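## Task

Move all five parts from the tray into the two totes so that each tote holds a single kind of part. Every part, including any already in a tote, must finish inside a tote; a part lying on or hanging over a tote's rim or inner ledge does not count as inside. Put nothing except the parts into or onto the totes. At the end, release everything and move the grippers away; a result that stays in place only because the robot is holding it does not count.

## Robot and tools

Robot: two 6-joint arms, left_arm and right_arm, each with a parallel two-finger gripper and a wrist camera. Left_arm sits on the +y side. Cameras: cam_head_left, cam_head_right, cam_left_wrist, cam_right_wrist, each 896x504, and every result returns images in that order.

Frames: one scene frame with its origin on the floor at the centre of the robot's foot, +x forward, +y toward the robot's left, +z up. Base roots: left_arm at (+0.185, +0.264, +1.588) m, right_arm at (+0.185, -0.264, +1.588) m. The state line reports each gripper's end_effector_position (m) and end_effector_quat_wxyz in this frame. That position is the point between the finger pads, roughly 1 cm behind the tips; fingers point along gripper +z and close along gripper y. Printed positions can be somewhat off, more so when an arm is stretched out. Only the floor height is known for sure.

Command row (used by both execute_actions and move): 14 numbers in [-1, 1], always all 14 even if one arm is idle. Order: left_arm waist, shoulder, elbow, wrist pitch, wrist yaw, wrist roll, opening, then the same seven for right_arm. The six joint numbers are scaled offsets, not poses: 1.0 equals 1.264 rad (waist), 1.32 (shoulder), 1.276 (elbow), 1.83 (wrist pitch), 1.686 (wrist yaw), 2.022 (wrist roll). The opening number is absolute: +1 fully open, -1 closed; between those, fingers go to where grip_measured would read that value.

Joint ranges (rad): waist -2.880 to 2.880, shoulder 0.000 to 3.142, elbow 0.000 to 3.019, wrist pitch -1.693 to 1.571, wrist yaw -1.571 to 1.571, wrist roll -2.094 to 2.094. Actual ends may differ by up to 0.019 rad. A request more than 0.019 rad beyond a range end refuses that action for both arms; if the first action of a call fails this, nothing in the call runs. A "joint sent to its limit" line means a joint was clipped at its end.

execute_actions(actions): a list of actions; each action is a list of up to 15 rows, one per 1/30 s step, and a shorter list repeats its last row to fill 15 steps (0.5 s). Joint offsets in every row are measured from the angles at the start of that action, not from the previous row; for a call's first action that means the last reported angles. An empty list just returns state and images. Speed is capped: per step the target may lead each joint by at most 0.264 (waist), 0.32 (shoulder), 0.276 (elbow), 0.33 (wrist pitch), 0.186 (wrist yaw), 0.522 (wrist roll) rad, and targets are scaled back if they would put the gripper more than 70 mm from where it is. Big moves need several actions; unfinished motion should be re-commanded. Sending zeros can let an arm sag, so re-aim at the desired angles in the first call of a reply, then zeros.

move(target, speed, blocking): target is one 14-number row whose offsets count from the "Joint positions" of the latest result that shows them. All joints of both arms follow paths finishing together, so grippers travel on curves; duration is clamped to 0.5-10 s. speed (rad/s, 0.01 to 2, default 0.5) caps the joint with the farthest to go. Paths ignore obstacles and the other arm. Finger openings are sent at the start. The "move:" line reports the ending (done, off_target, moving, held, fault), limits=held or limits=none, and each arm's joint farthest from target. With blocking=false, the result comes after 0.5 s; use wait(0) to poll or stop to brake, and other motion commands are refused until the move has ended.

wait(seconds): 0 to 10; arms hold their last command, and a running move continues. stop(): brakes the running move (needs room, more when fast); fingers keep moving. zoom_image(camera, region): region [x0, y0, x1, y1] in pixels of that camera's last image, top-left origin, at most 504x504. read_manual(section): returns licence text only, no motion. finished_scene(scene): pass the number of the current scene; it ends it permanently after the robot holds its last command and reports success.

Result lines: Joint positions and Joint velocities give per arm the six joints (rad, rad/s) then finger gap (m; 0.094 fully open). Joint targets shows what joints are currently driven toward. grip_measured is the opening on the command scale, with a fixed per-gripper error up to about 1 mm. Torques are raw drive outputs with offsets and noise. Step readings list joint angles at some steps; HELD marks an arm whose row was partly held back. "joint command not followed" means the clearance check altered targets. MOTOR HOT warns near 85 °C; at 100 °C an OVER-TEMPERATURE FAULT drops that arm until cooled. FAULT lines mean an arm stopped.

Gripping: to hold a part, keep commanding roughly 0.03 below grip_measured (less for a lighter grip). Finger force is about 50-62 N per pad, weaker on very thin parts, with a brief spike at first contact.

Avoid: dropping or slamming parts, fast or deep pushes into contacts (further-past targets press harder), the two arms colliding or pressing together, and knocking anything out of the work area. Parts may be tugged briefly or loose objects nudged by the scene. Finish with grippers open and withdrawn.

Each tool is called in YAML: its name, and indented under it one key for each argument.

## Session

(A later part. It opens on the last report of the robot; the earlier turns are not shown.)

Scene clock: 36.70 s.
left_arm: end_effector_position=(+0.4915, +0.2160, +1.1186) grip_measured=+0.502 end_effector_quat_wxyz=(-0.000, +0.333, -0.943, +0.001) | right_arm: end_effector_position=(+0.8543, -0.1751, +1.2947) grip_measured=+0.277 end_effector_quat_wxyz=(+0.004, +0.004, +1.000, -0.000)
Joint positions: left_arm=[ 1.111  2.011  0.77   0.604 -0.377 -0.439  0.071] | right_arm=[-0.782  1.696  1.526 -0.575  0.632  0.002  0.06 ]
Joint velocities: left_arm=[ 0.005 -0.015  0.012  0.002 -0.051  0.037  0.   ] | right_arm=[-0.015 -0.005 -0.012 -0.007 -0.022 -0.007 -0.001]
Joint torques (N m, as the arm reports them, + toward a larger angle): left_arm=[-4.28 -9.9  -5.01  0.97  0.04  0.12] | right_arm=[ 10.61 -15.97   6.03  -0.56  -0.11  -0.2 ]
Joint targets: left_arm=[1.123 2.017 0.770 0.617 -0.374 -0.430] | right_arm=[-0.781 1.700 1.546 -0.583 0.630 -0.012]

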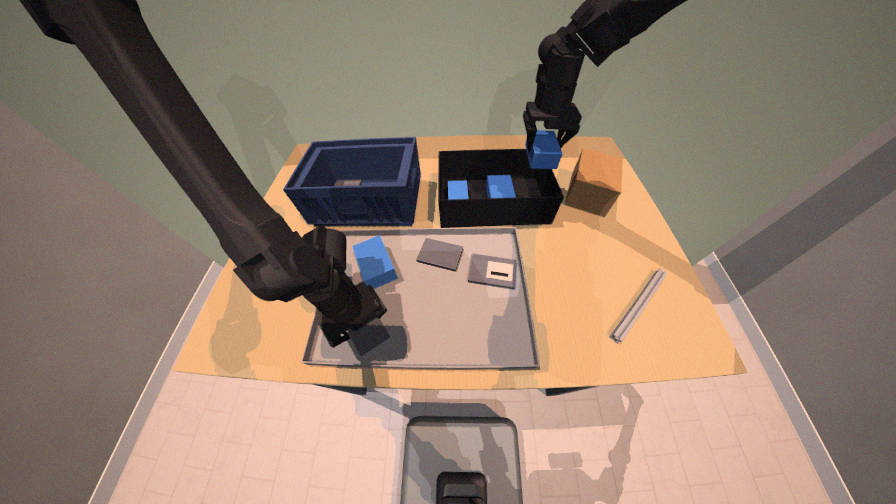

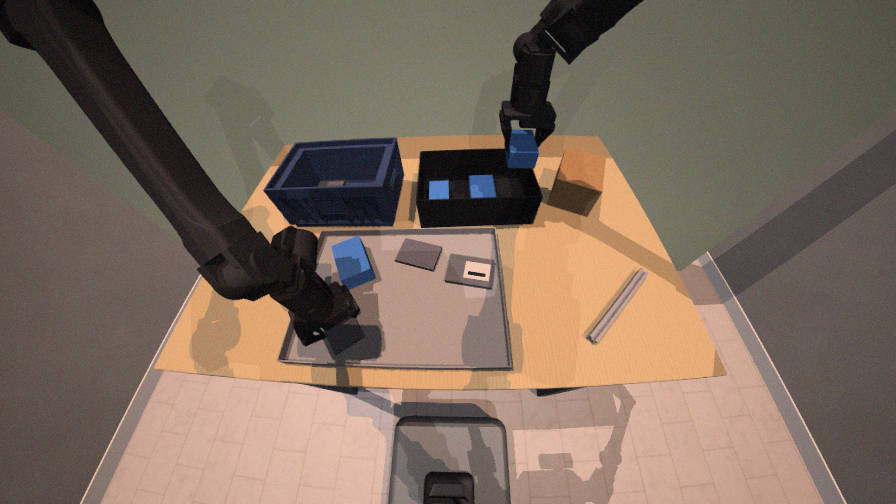

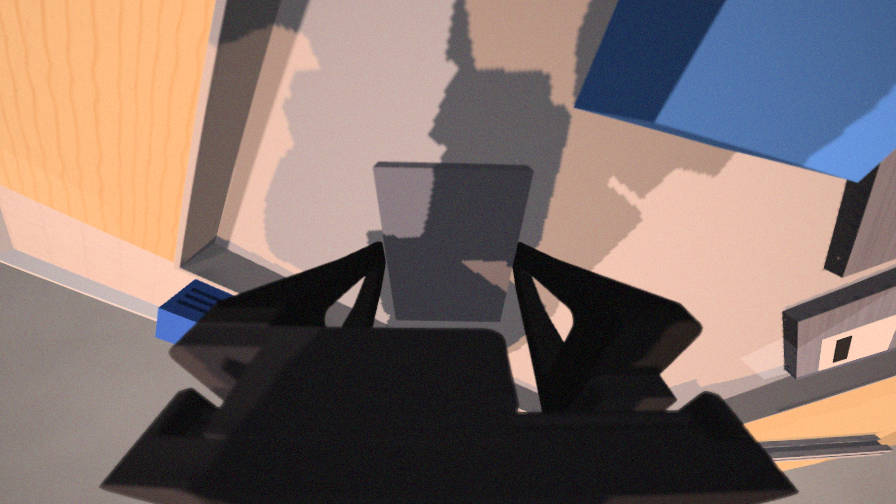

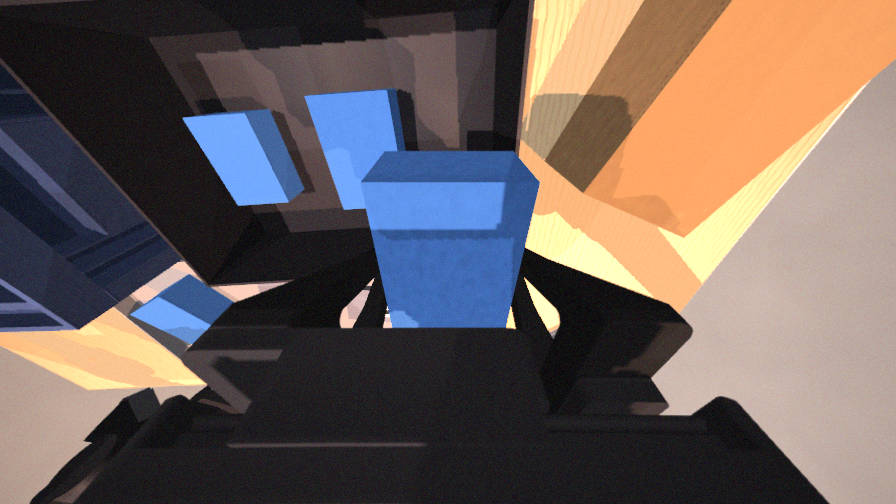

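execute_actions:
  actions:
    - [[0.0095,0.0045,0,0.0071,0.0018,0.0045,0.48,0.0008,0.003,0.0157,-0.0044,-0.0012,-0.0069,0.23],[0.0095,0.0045,0,0.0071,0.0018,0.0045,0.46,0.0008,0.003,0.0157,-0.0044,-0.0012,-0.0069,0.23],[0.0095,0.0045,0,0.0071,0.0018,0.0045,0.44,0.0008,0.003,0.0157,-0.0044,-0.0012,-0.0069,0.23],[0.0095,0.0045,0,0.0071,0.0018,0.0045,0.42,0.0008,0.003,0.0157,-0.0044,-0.0012,-0.0069,0.23],[0.0095,0.0045,0,0.0071,0.0018,0.0045,0.405,0.0008,0.003,0.0157,-0.0044,-0.0012,-0.0069,0.23],[0.0095,0.0045,0,0.0071,0.0018,0.0045,0.39,0.0008,0.003,0.0157,-0.0044,-0.0012,-0.0069,0.23],[0.0095,0.0045,0,0.0071,0.0018,0.0045,0.38,0.0008,0.003,0.0157,-0.0044,-0.0012,-0.0069,0.23],[0.0095,0.0045,0,0.0071,0.0018,0.0045,0.37,0.0008,0.003,0.0157,-0.0044,-0.0012,-0.0069,0.23],[0.0095,0.0045,0,0.0071,0.0018,0.0045,0.36,0.0008,0.003,0.0157,-0.0044,-0.0012,-0.0069,0.23],[0.0095,0.0045,0,0.0071,0.0018,0.0045,0.35,0.0008,0.003,0.0157,-0.0044,-0.0012,-0.0069,0.23],[0.0095,0.0045,0,0.0071,0.0018,0.0045,0.34,0.0008,0.003,0.0157,-0.0044,-0.0012,-0.0069,0.23],[0.0095,0.0045,0,0.0071,0.0018,0.0045,0.33,0.0008,0.003,0.0157,-0.0044,-0.0012,-0.0069,0.23],[0.0095,0.0045,0,0.0071,0.0018,0.0045,0.32,0.0008,0.003,0.0157,-0.0044,-0.0012,-0.0069,0.23],[0.0095,0.0045,0,0.0071,0.0018,0.0045,0.31,0.0008,0.003,0.0157,-0.0044,-0.0012,-0.0069,0.23],[0.0095,0.0045,0,0.0071,0.0018,0.0045,0.30,0.0008,0.003,0.0157,-0.0044,-0.0012,-0.0069,0.23]]

wait:
  seconds: 0.3

Scene clock: 46.57 s.
left_arm: end_effector_position=(+0.4916, +0.2161, +1.1186) grip_measured=+0.392 end_effector_quat_wxyz=(-0.000, +0.333, -0.943, +0.001) | right_arm: end_effector_position=(+0.8543, -0.1751, +1.2947) grip_measured=+0.277 end_effector_quat_wxyz=(+0.004, +0.004, +1.000, -0.000)
Joint positions: left_arm=[ 1.111  2.011  0.77   0.604 -0.376 -0.439  0.065] | right_arm=[-0.782  1.696  1.526 -0.575  0.632  0.002  0.06 ]
Joint velocities: left_arm=[-0.005 -0.015 -0.007  0.012 -0.037  0.007 -0.001] | right_arm=[-0.005 -0.005 -0.012  0.007  0.022 -0.037 -0.001]
Joint torques (N m, as the arm reports them, + toward a larger angle): left_arm=[ -4.18 -10.03  -5.     0.96   0.02   0.13] | right_arm=[ 10.71 -16.06   5.99  -0.56  -0.09  -0.19]
Joint targets: left_arm=[1.123 2.017 0.770 0.617 -0.374 -0.430] | right_arm=[-0.781 1.700 1.546 -0.583 0.630 -0.012]
Step readings (joint positions):
0: left_arm=[1.111 2.011 0.770 0.604 -0.377 -0.439] | right_arm=[-0.782 1.696 1.526 -0.575 0.632 0.002]
1: left_arm=[1.111 2.011 0.770 0.604 -0.377 -0.439] | right_arm=[-0.782 1.696 1.526 -0.575 0.632 0.002]
2: left_arm=[1.111 2.011 0.770 0.604 -0.376 -0.439] | right_arm=[-0.782 1.696 1.526 -0.575 0.632 0.002]
4: left_arm=[1.111 2.011 0.770 0.604 -0.376 -0.439] | right_arm=[-0.782 1.696 1.526 -0.575 0.632 0.002]
8: left_arm=[1.111 2.011 0.770 0.604 -0.376 -0.439] | right_arm=[-0.782 1.696 1.526 -0.575 0.632 0.002]
15: Joint positions above

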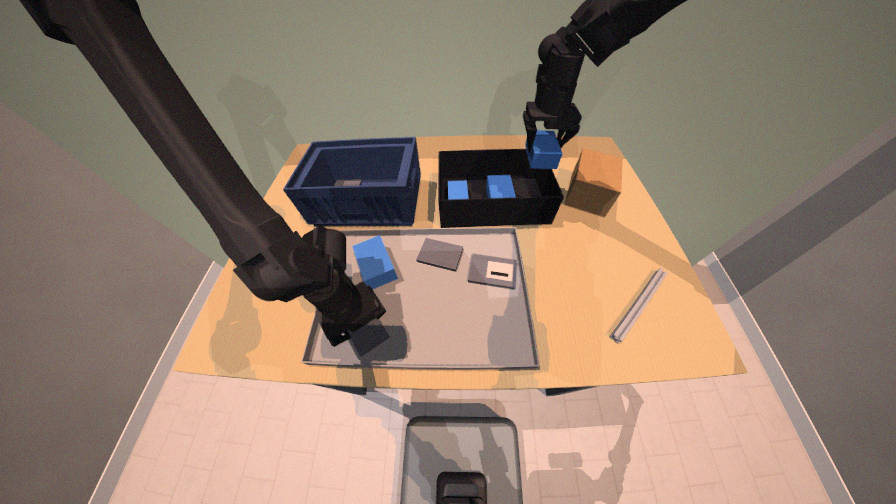

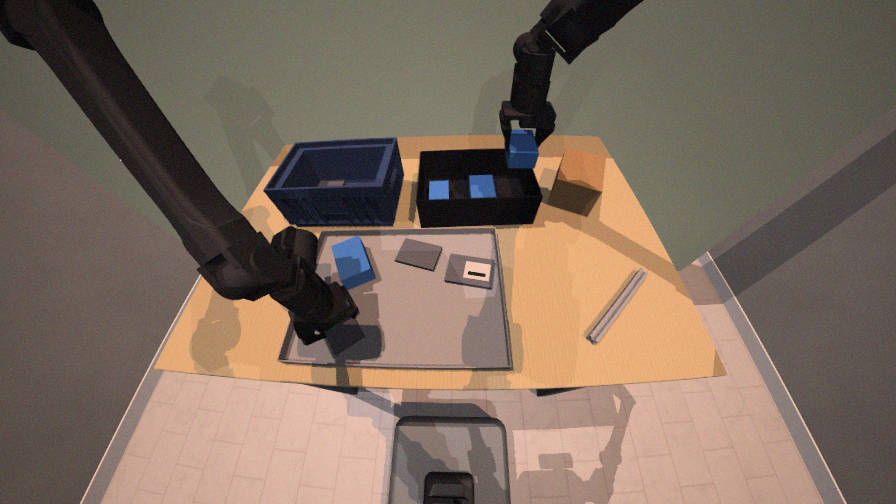

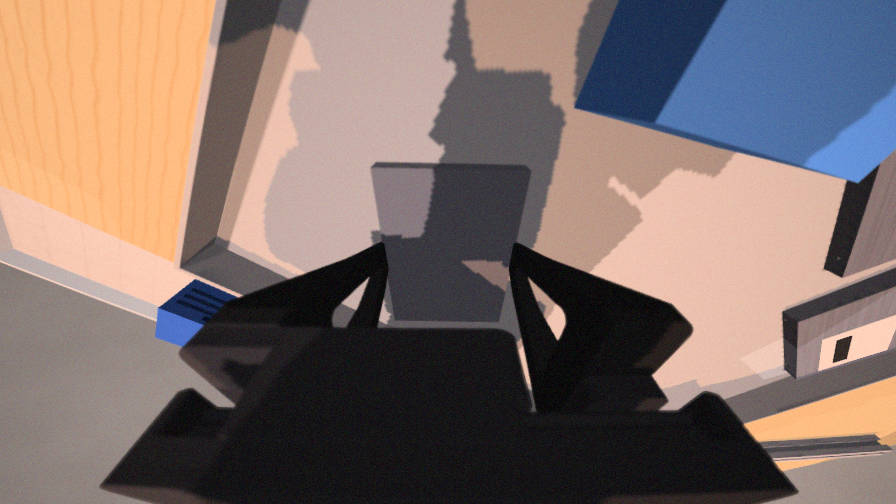

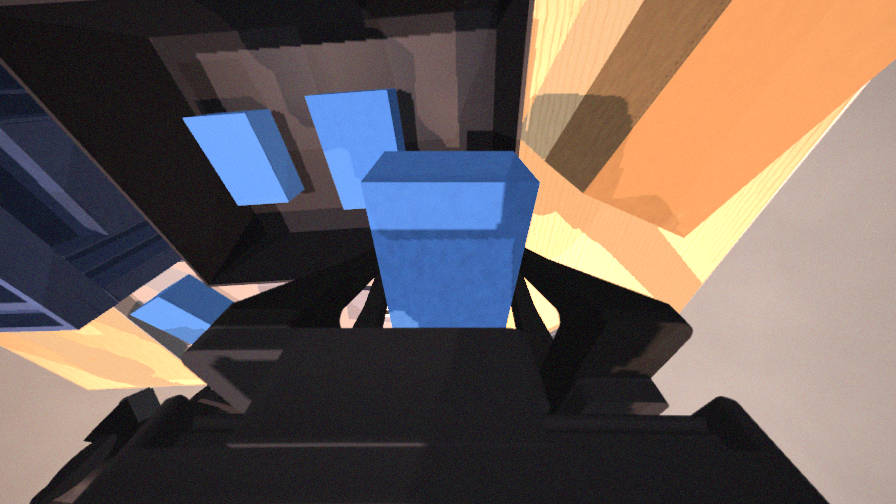

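Scene clock: 46.87 s.
left_arm: end_effector_position=(+0.4916, +0.2161, +1.1186) grip_measured=+0.392 end_effector_quat_wxyz=(-0.000, +0.333, -0.943, +0.001) | right_arm: end_effector_position=(+0.8543, -0.1751, +1.2947) grip_measured=+0.277 end_effector_quat_wxyz=(+0.004, +0.004, +1.000, -0.000)
Joint positions: left_arm=[ 1.111  2.011  0.77   0.604 -0.376 -0.439  0.065] | right_arm=[-0.782  1.696  1.526 -0.575  0.632  0.002  0.06 ]
Joint velocities: left_arm=[-0.015  0.005  0.007 -0.007 -0.007 -0.007 -0.001] | right_arm=[-0.015 -0.005  0.012 -0.012 -0.007  0.007 -0.   ]
Joint torques (N m, as the arm reports them, + toward a larger angle): left_arm=[-4.17 -9.89 -4.97  0.98  0.02  0.1 ] | right_arm=[ 10.71 -15.87   5.99  -0.53  -0.1   -0.2 ]
Joint targets: left_arm=[1.123 2.017 0.770 0.617 -0.374 -0.430] | right_arm=[-0.781 1.700 1.546 -0.583 0.630 -0.012]
wait: 0.30 s; at rest by 0.17 s

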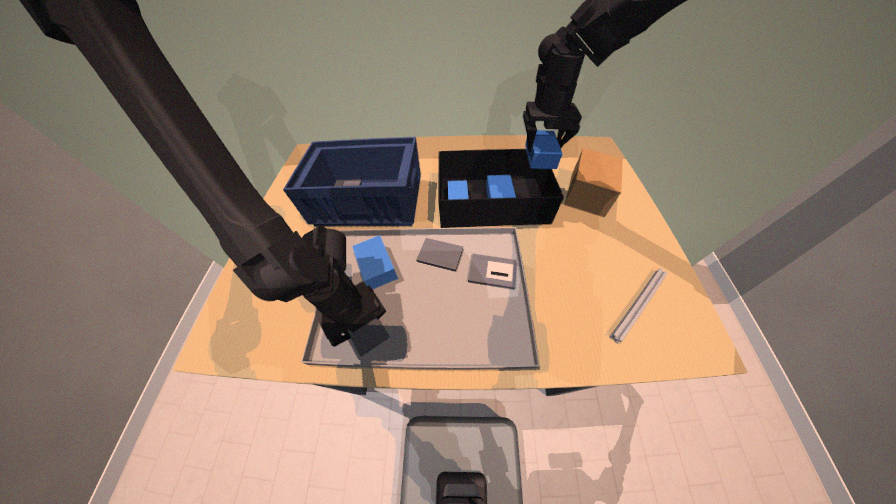

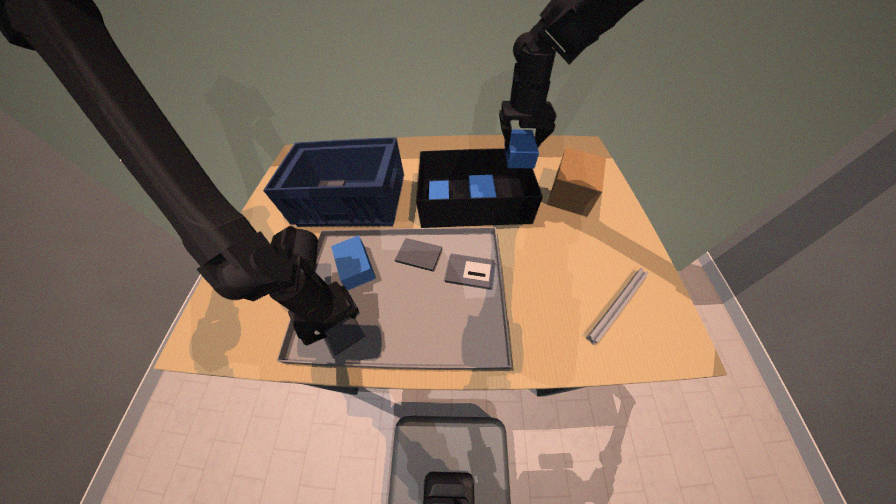

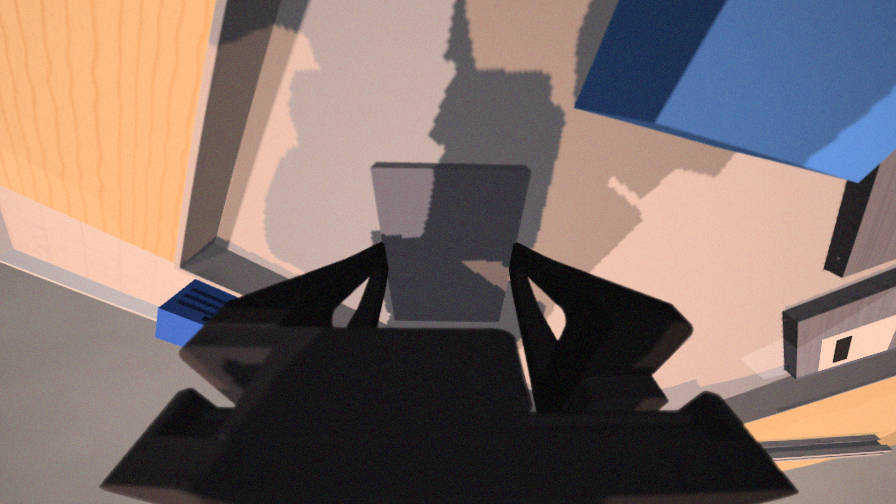

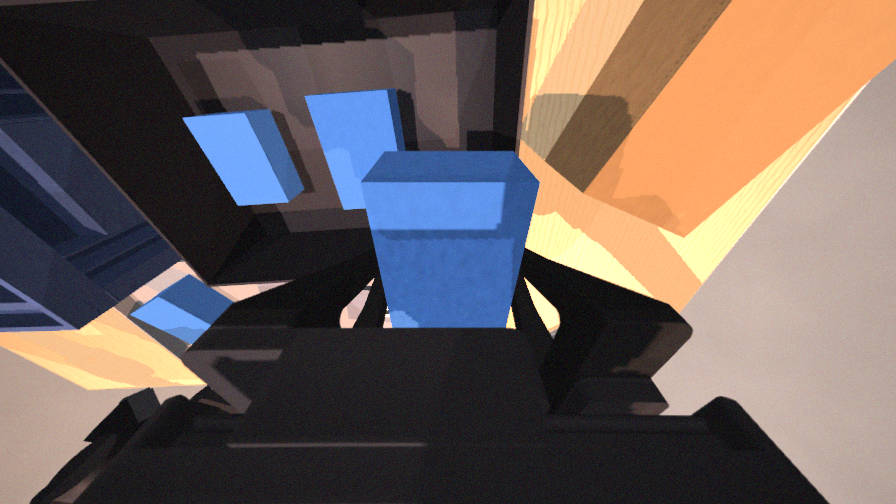

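move:
  target: [-0.1843,-0.5023,-0.232,-0.2377,-0.1032,-0.132,0.34,0.1335,0.3366,0.3198,-0.0284,0.0644,0.0368,0.23]
  speed: 0.7

Scene clock: 50.47 s.
left_arm: end_effector_position=(+0.5265, +0.2293, +1.3139) grip_measured=+0.392 end_effector_quat_wxyz=(-0.006, +0.386, -0.922, +0.004) | right_arm: end_effector_position=(+0.8480, +0.0147, +1.2125) grip_measured=+0.277 end_effector_quat_wxyz=(-0.009, -0.047, +0.999, -0.002)
Joint positions: left_arm=[ 0.891  1.35   0.481  0.179 -0.546 -0.696  0.065] | right_arm=[-0.632  2.152  1.902 -0.62   0.739  0.062  0.06 ]
Joint velocities: left_arm=[-0.005 -0.015 -0.002  0.002 -0.007 -0.051 -0.   ] | right_arm=[-0.005 -0.015 -0.007 -0.012 -0.022  0.022 -0.001]
Joint torques (N m, as the arm reports them, + toward a larger angle): left_arm=[-5.03 -9.38 -1.87  0.1  -0.22 -0.04] | right_arm=[ 17.68 -17.01   6.64  -0.57   0.11   0.06]
Joint targets: left_arm=[0.878 1.348 0.474 0.169 -0.550 -0.706] | right_arm=[-0.613 2.141 1.934 -0.627 0.741 0.077]
move: off_target (right_arm); limits=none; left_arm: farthest joint: the waist, 0.013 radians from its target (0.233 radians at the start); right_arm: farthest joint: the elbow, 0.032 radians from its target (0.409 radians at the start)

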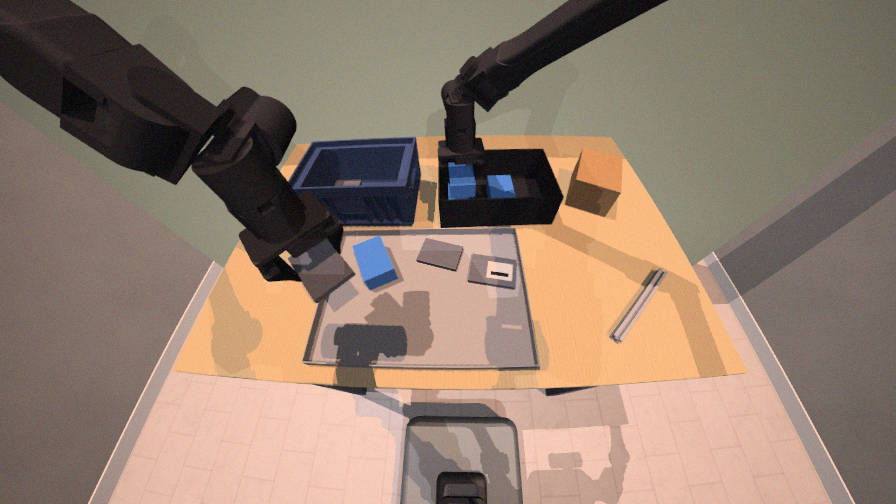

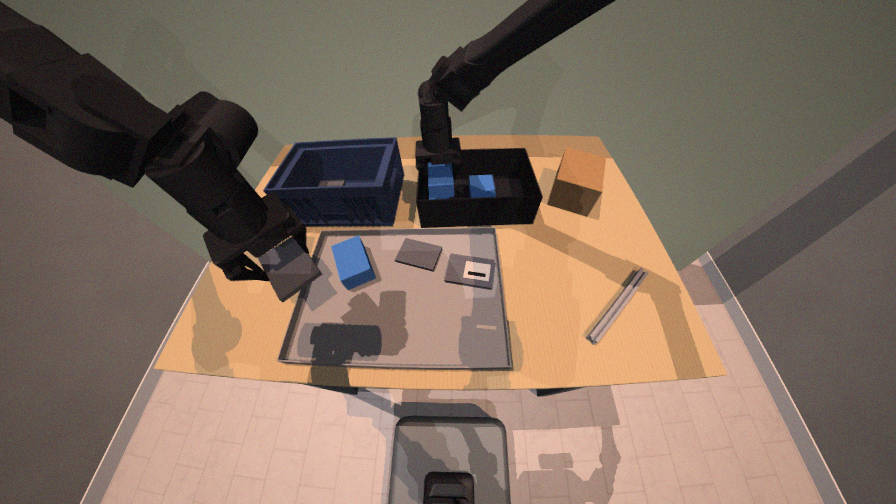

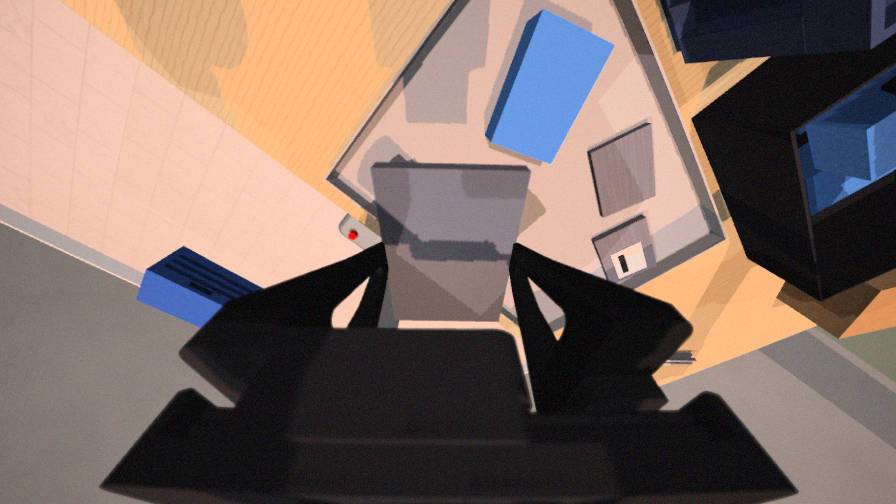

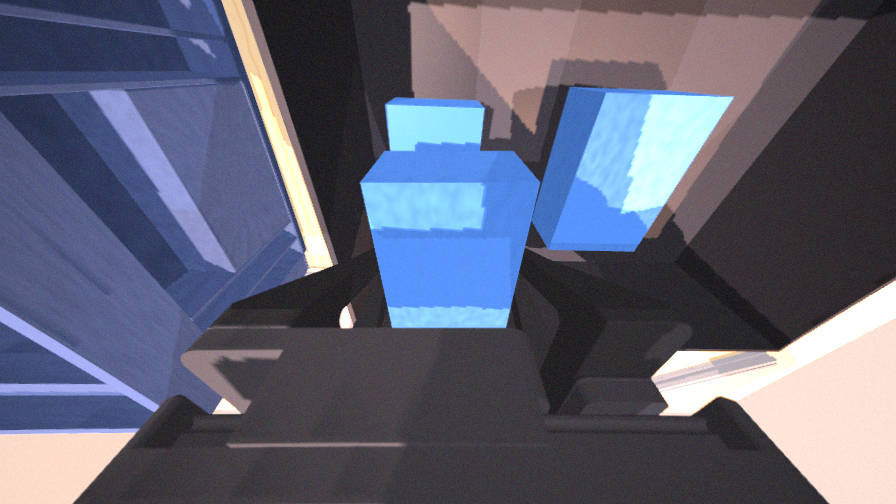

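zoom_image:
  camera: "cam_right_wrist"
  region: [200, 0, 560, 300]

Region (200, 0, 560, 300) of cam_right_wrist's 896x504 image, scaled by 1.400, with more detail than that image has.

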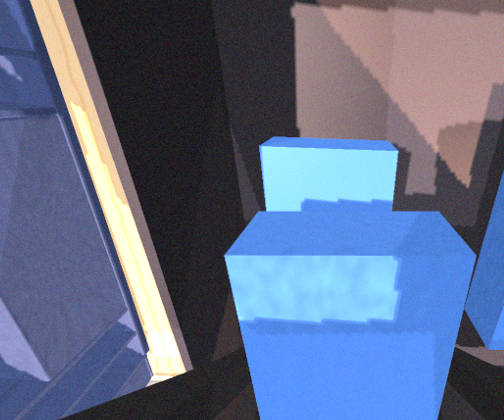

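move:
  target: [-0.0737,0.1763,0.8176,-0.4623,-0.0389,-0.408,0.34,-0.0316,0.0439,0.0964,0.0191,-0.0202,-0.0317,0.23]
  speed: 0.8

Scene clock: 57.23 s.
left_arm: end_effector_position=(+0.8619, +0.2270, +1.3309) grip_measured=+0.392 end_effector_quat_wxyz=(-0.003, +0.698, -0.716, -0.001) | right_arm: end_effector_position=(+0.8706, +0.0065, +1.1853) grip_measured=+0.277 end_effector_quat_wxyz=(+0.004, -0.041, +0.999, +0.002)
Joint positions: left_arm=[ 0.821  1.583  1.507 -0.656 -0.608 -1.512  0.065] | right_arm=[-0.67   2.205  1.991 -0.596  0.707  0.012  0.06 ]
Joint velocities: left_arm=[-0.015  0.005  0.002  0.007 -0.022  0.022 -0.   ] | right_arm=[-0.005 -0.015 -0.017 -0.022 -0.007 -0.051 -0.001]
Joint torques (N m, as the arm reports them, + toward a larger angle): left_arm=[-10.65 -18.24   6.53   0.05  -0.26  -0.09] | right_arm=[ 16.   -16.12   7.09   0.03  -0.12  -0.21]
Joint targets: left_arm=[0.798 1.583 1.524 -0.666 -0.612 -1.521] | right_arm=[-0.672 2.210 2.025 -0.585 0.705 -0.002]
move: off_target (left_arm, right_arm); limits=none; left_arm: farthest joint: the waist, 0.023 radians from its target (0.094 radians at the start); right_arm: farthest joint: the elbow, 0.034 radians from its target (0.123 radians at the start)

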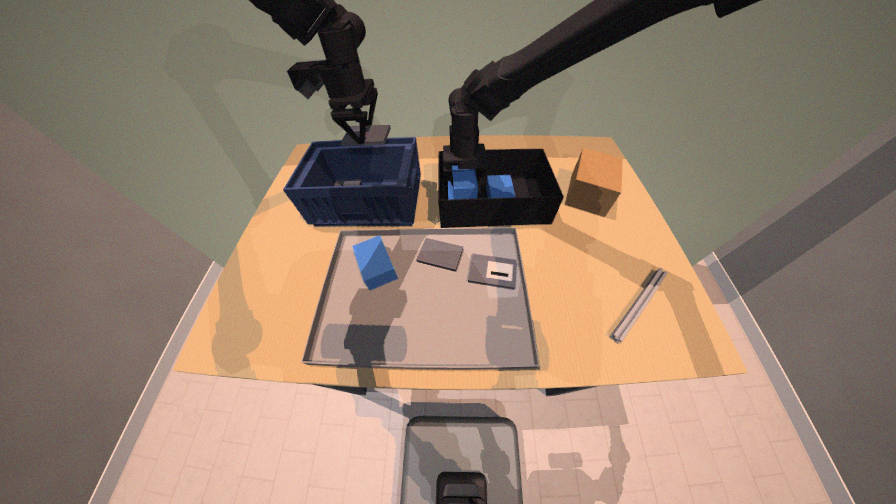

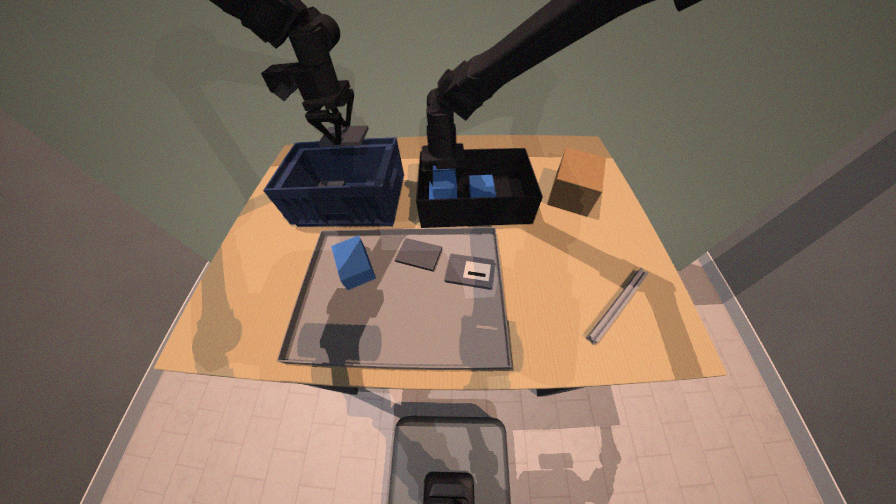

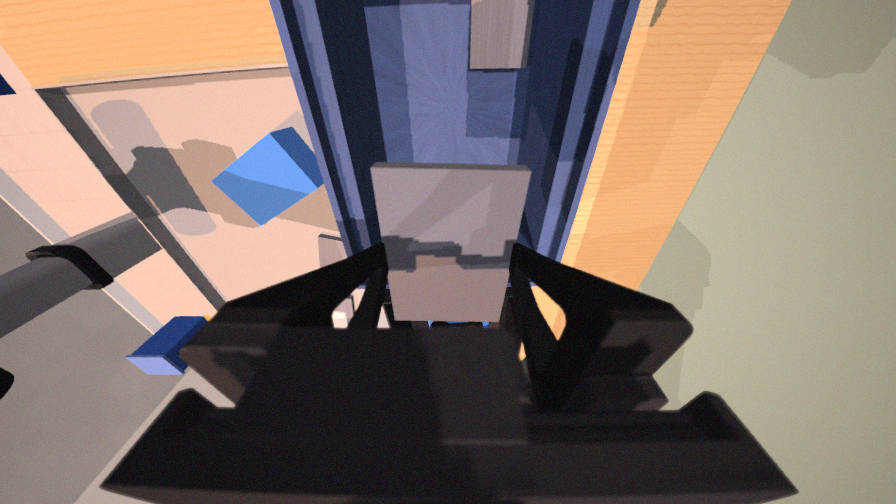

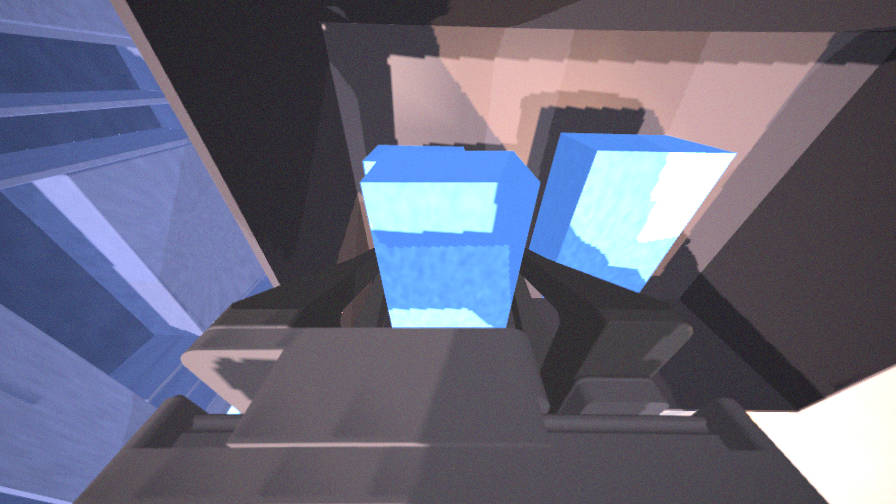

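move:
  target: [0.1274,0.2705,0.1782,0.1185,0.0767,0.0681,0.34,-0.0076,0.0148,0.0322,0.0079,-0.0014,-0.0084,0.23]
  speed: 0.35

Scene clock: 61.17 s.
left_arm: end_effector_position=(+0.8526, +0.2213, +1.1360) grip_measured=+0.390 end_effector_quat_wxyz=(+0.006, +0.693, -0.721, -0.006) | right_arm: end_effector_position=(+0.8681, +0.0080, +1.1792) grip_measured=+0.277 end_effector_quat_wxyz=(+0.002, -0.043, +0.999, +0.001)
Joint positions: left_arm=[ 0.985  1.96   1.716 -0.449 -0.482 -1.384  0.065] | right_arm=[-0.673  2.217  1.999 -0.593  0.706  0.01   0.06 ]
Joint velocities: left_arm=[-0.005  0.005 -0.007 -0.002  0.022 -0.051  0.   ] | right_arm=[-0.005 -0.005  0.002  0.002  0.051  0.007 -0.   ]
Joint torques (N m, as the arm reports them, + toward a larger angle): left_arm=[ -9.8  -20.79   5.26   0.79  -0.02   0.19] | right_arm=[ 15.64 -16.11   6.98   0.07  -0.08  -0.19]
Joint targets: left_arm=[0.982 1.941 1.734 -0.439 -0.479 -1.374] | right_arm=[-0.679 2.224 2.032 -0.581 0.705 -0.005]
move: off_target (right_arm); limits=none; left_arm: farthest joint: the shoulder, 0.020 radians from its target (0.357 radians at the start); right_arm: farthest joint: the elbow, 0.033 radians from its target (0.041 radians at the start)

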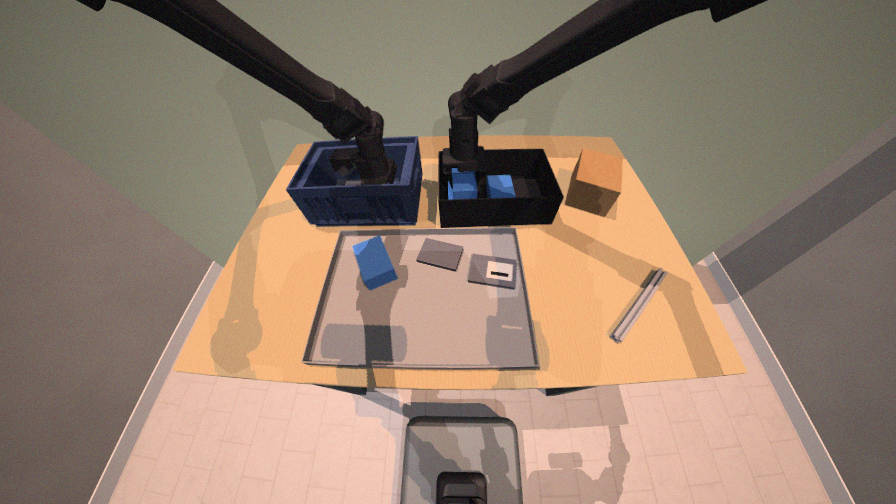

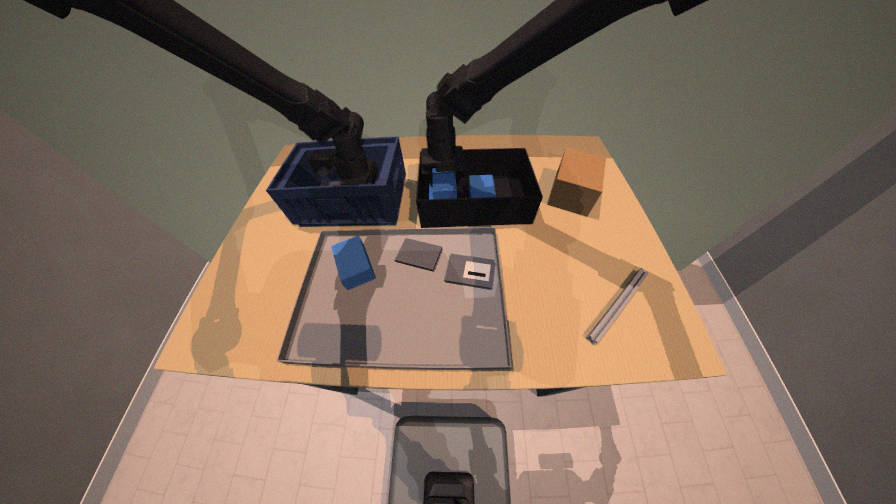

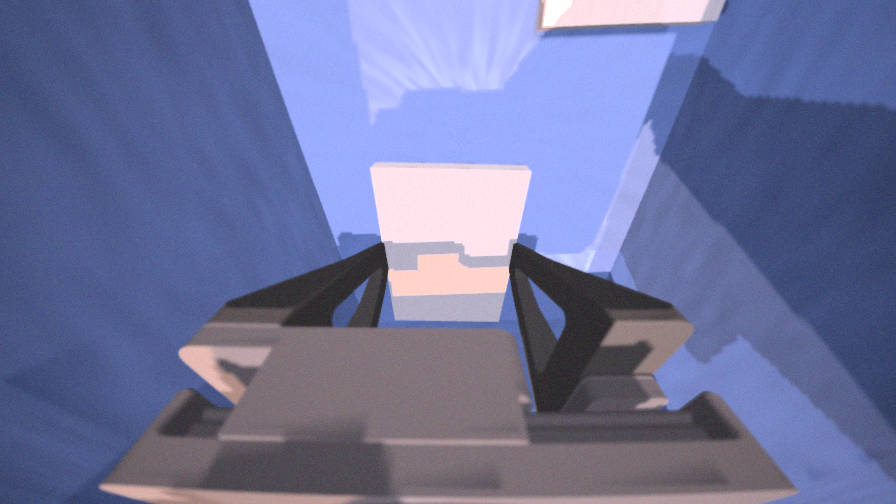

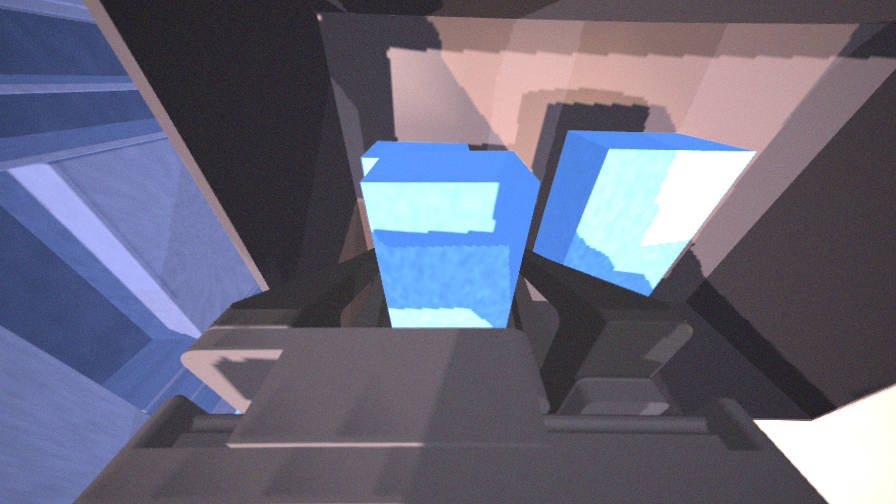

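move:
  target: [-0.0024,0.0091,0.0423,-0.0093,0.0018,0.0049,0.34,-0.0071,0.0083,0.0282,0.0082,-0.0018,-0.0089,0.23]
  speed: 0.08

Scene clock: 64.00 s.
left_arm: end_effector_position=(+0.8624, +0.2222, +1.1349) grip_measured=+0.390 end_effector_quat_wxyz=(+0.002, +0.695, -0.719, -0.003) | right_arm: end_effector_position=(+0.8681, +0.0080, +1.1788) grip_measured=+0.277 end_effector_quat_wxyz=(+0.002, -0.044, +0.999, +0.002)
Joint positions: left_arm=[ 0.985  1.971  1.746 -0.455 -0.482 -1.383  0.065] | right_arm=[-0.674  2.218  1.999 -0.592  0.706  0.005  0.06 ]
Joint velocities: left_arm=[-0.015 -0.005  0.012  0.002  0.007  0.037 -0.   ] | right_arm=[ 0.005 -0.015  0.017 -0.007 -0.051  0.051 -0.001]
Joint torques (N m, as the arm reports them, + toward a larger angle): left_arm=[-10.07 -20.2    6.01   0.09  -0.02   0.11] | right_arm=[ 15.35 -15.82   7.21   0.12  -0.12  -0.18]
Joint targets: left_arm=[0.981 1.972 1.770 -0.466 -0.479 -1.374] | right_arm=[-0.683 2.228 2.035 -0.578 0.703 -0.008]
move: off_target (left_arm, right_arm); limits=none; left_arm: farthest joint: the elbow, 0.024 radians from its target (0.054 radians at the start); right_arm: farthest joint: the elbow, 0.036 radians from its target (0.036 radians at the start)

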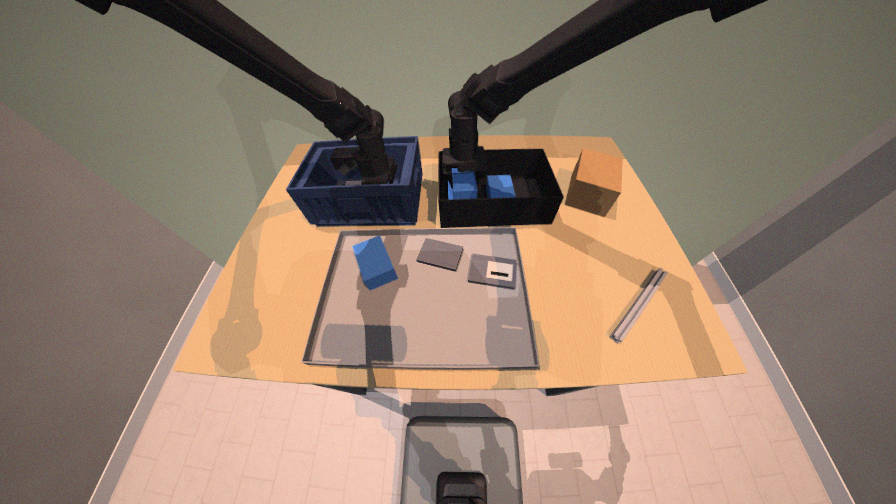

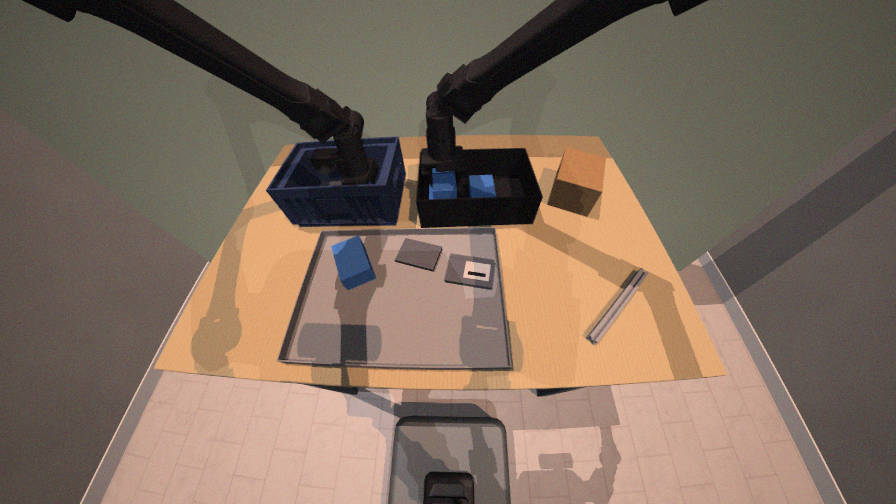

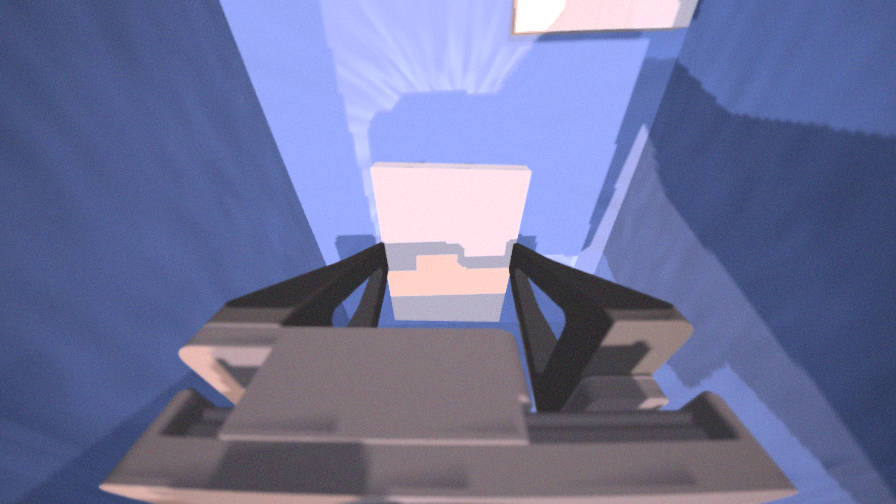

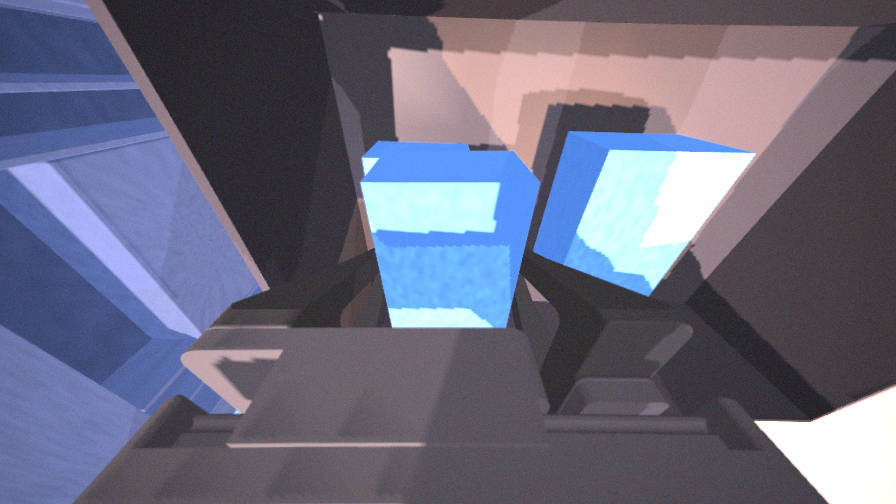

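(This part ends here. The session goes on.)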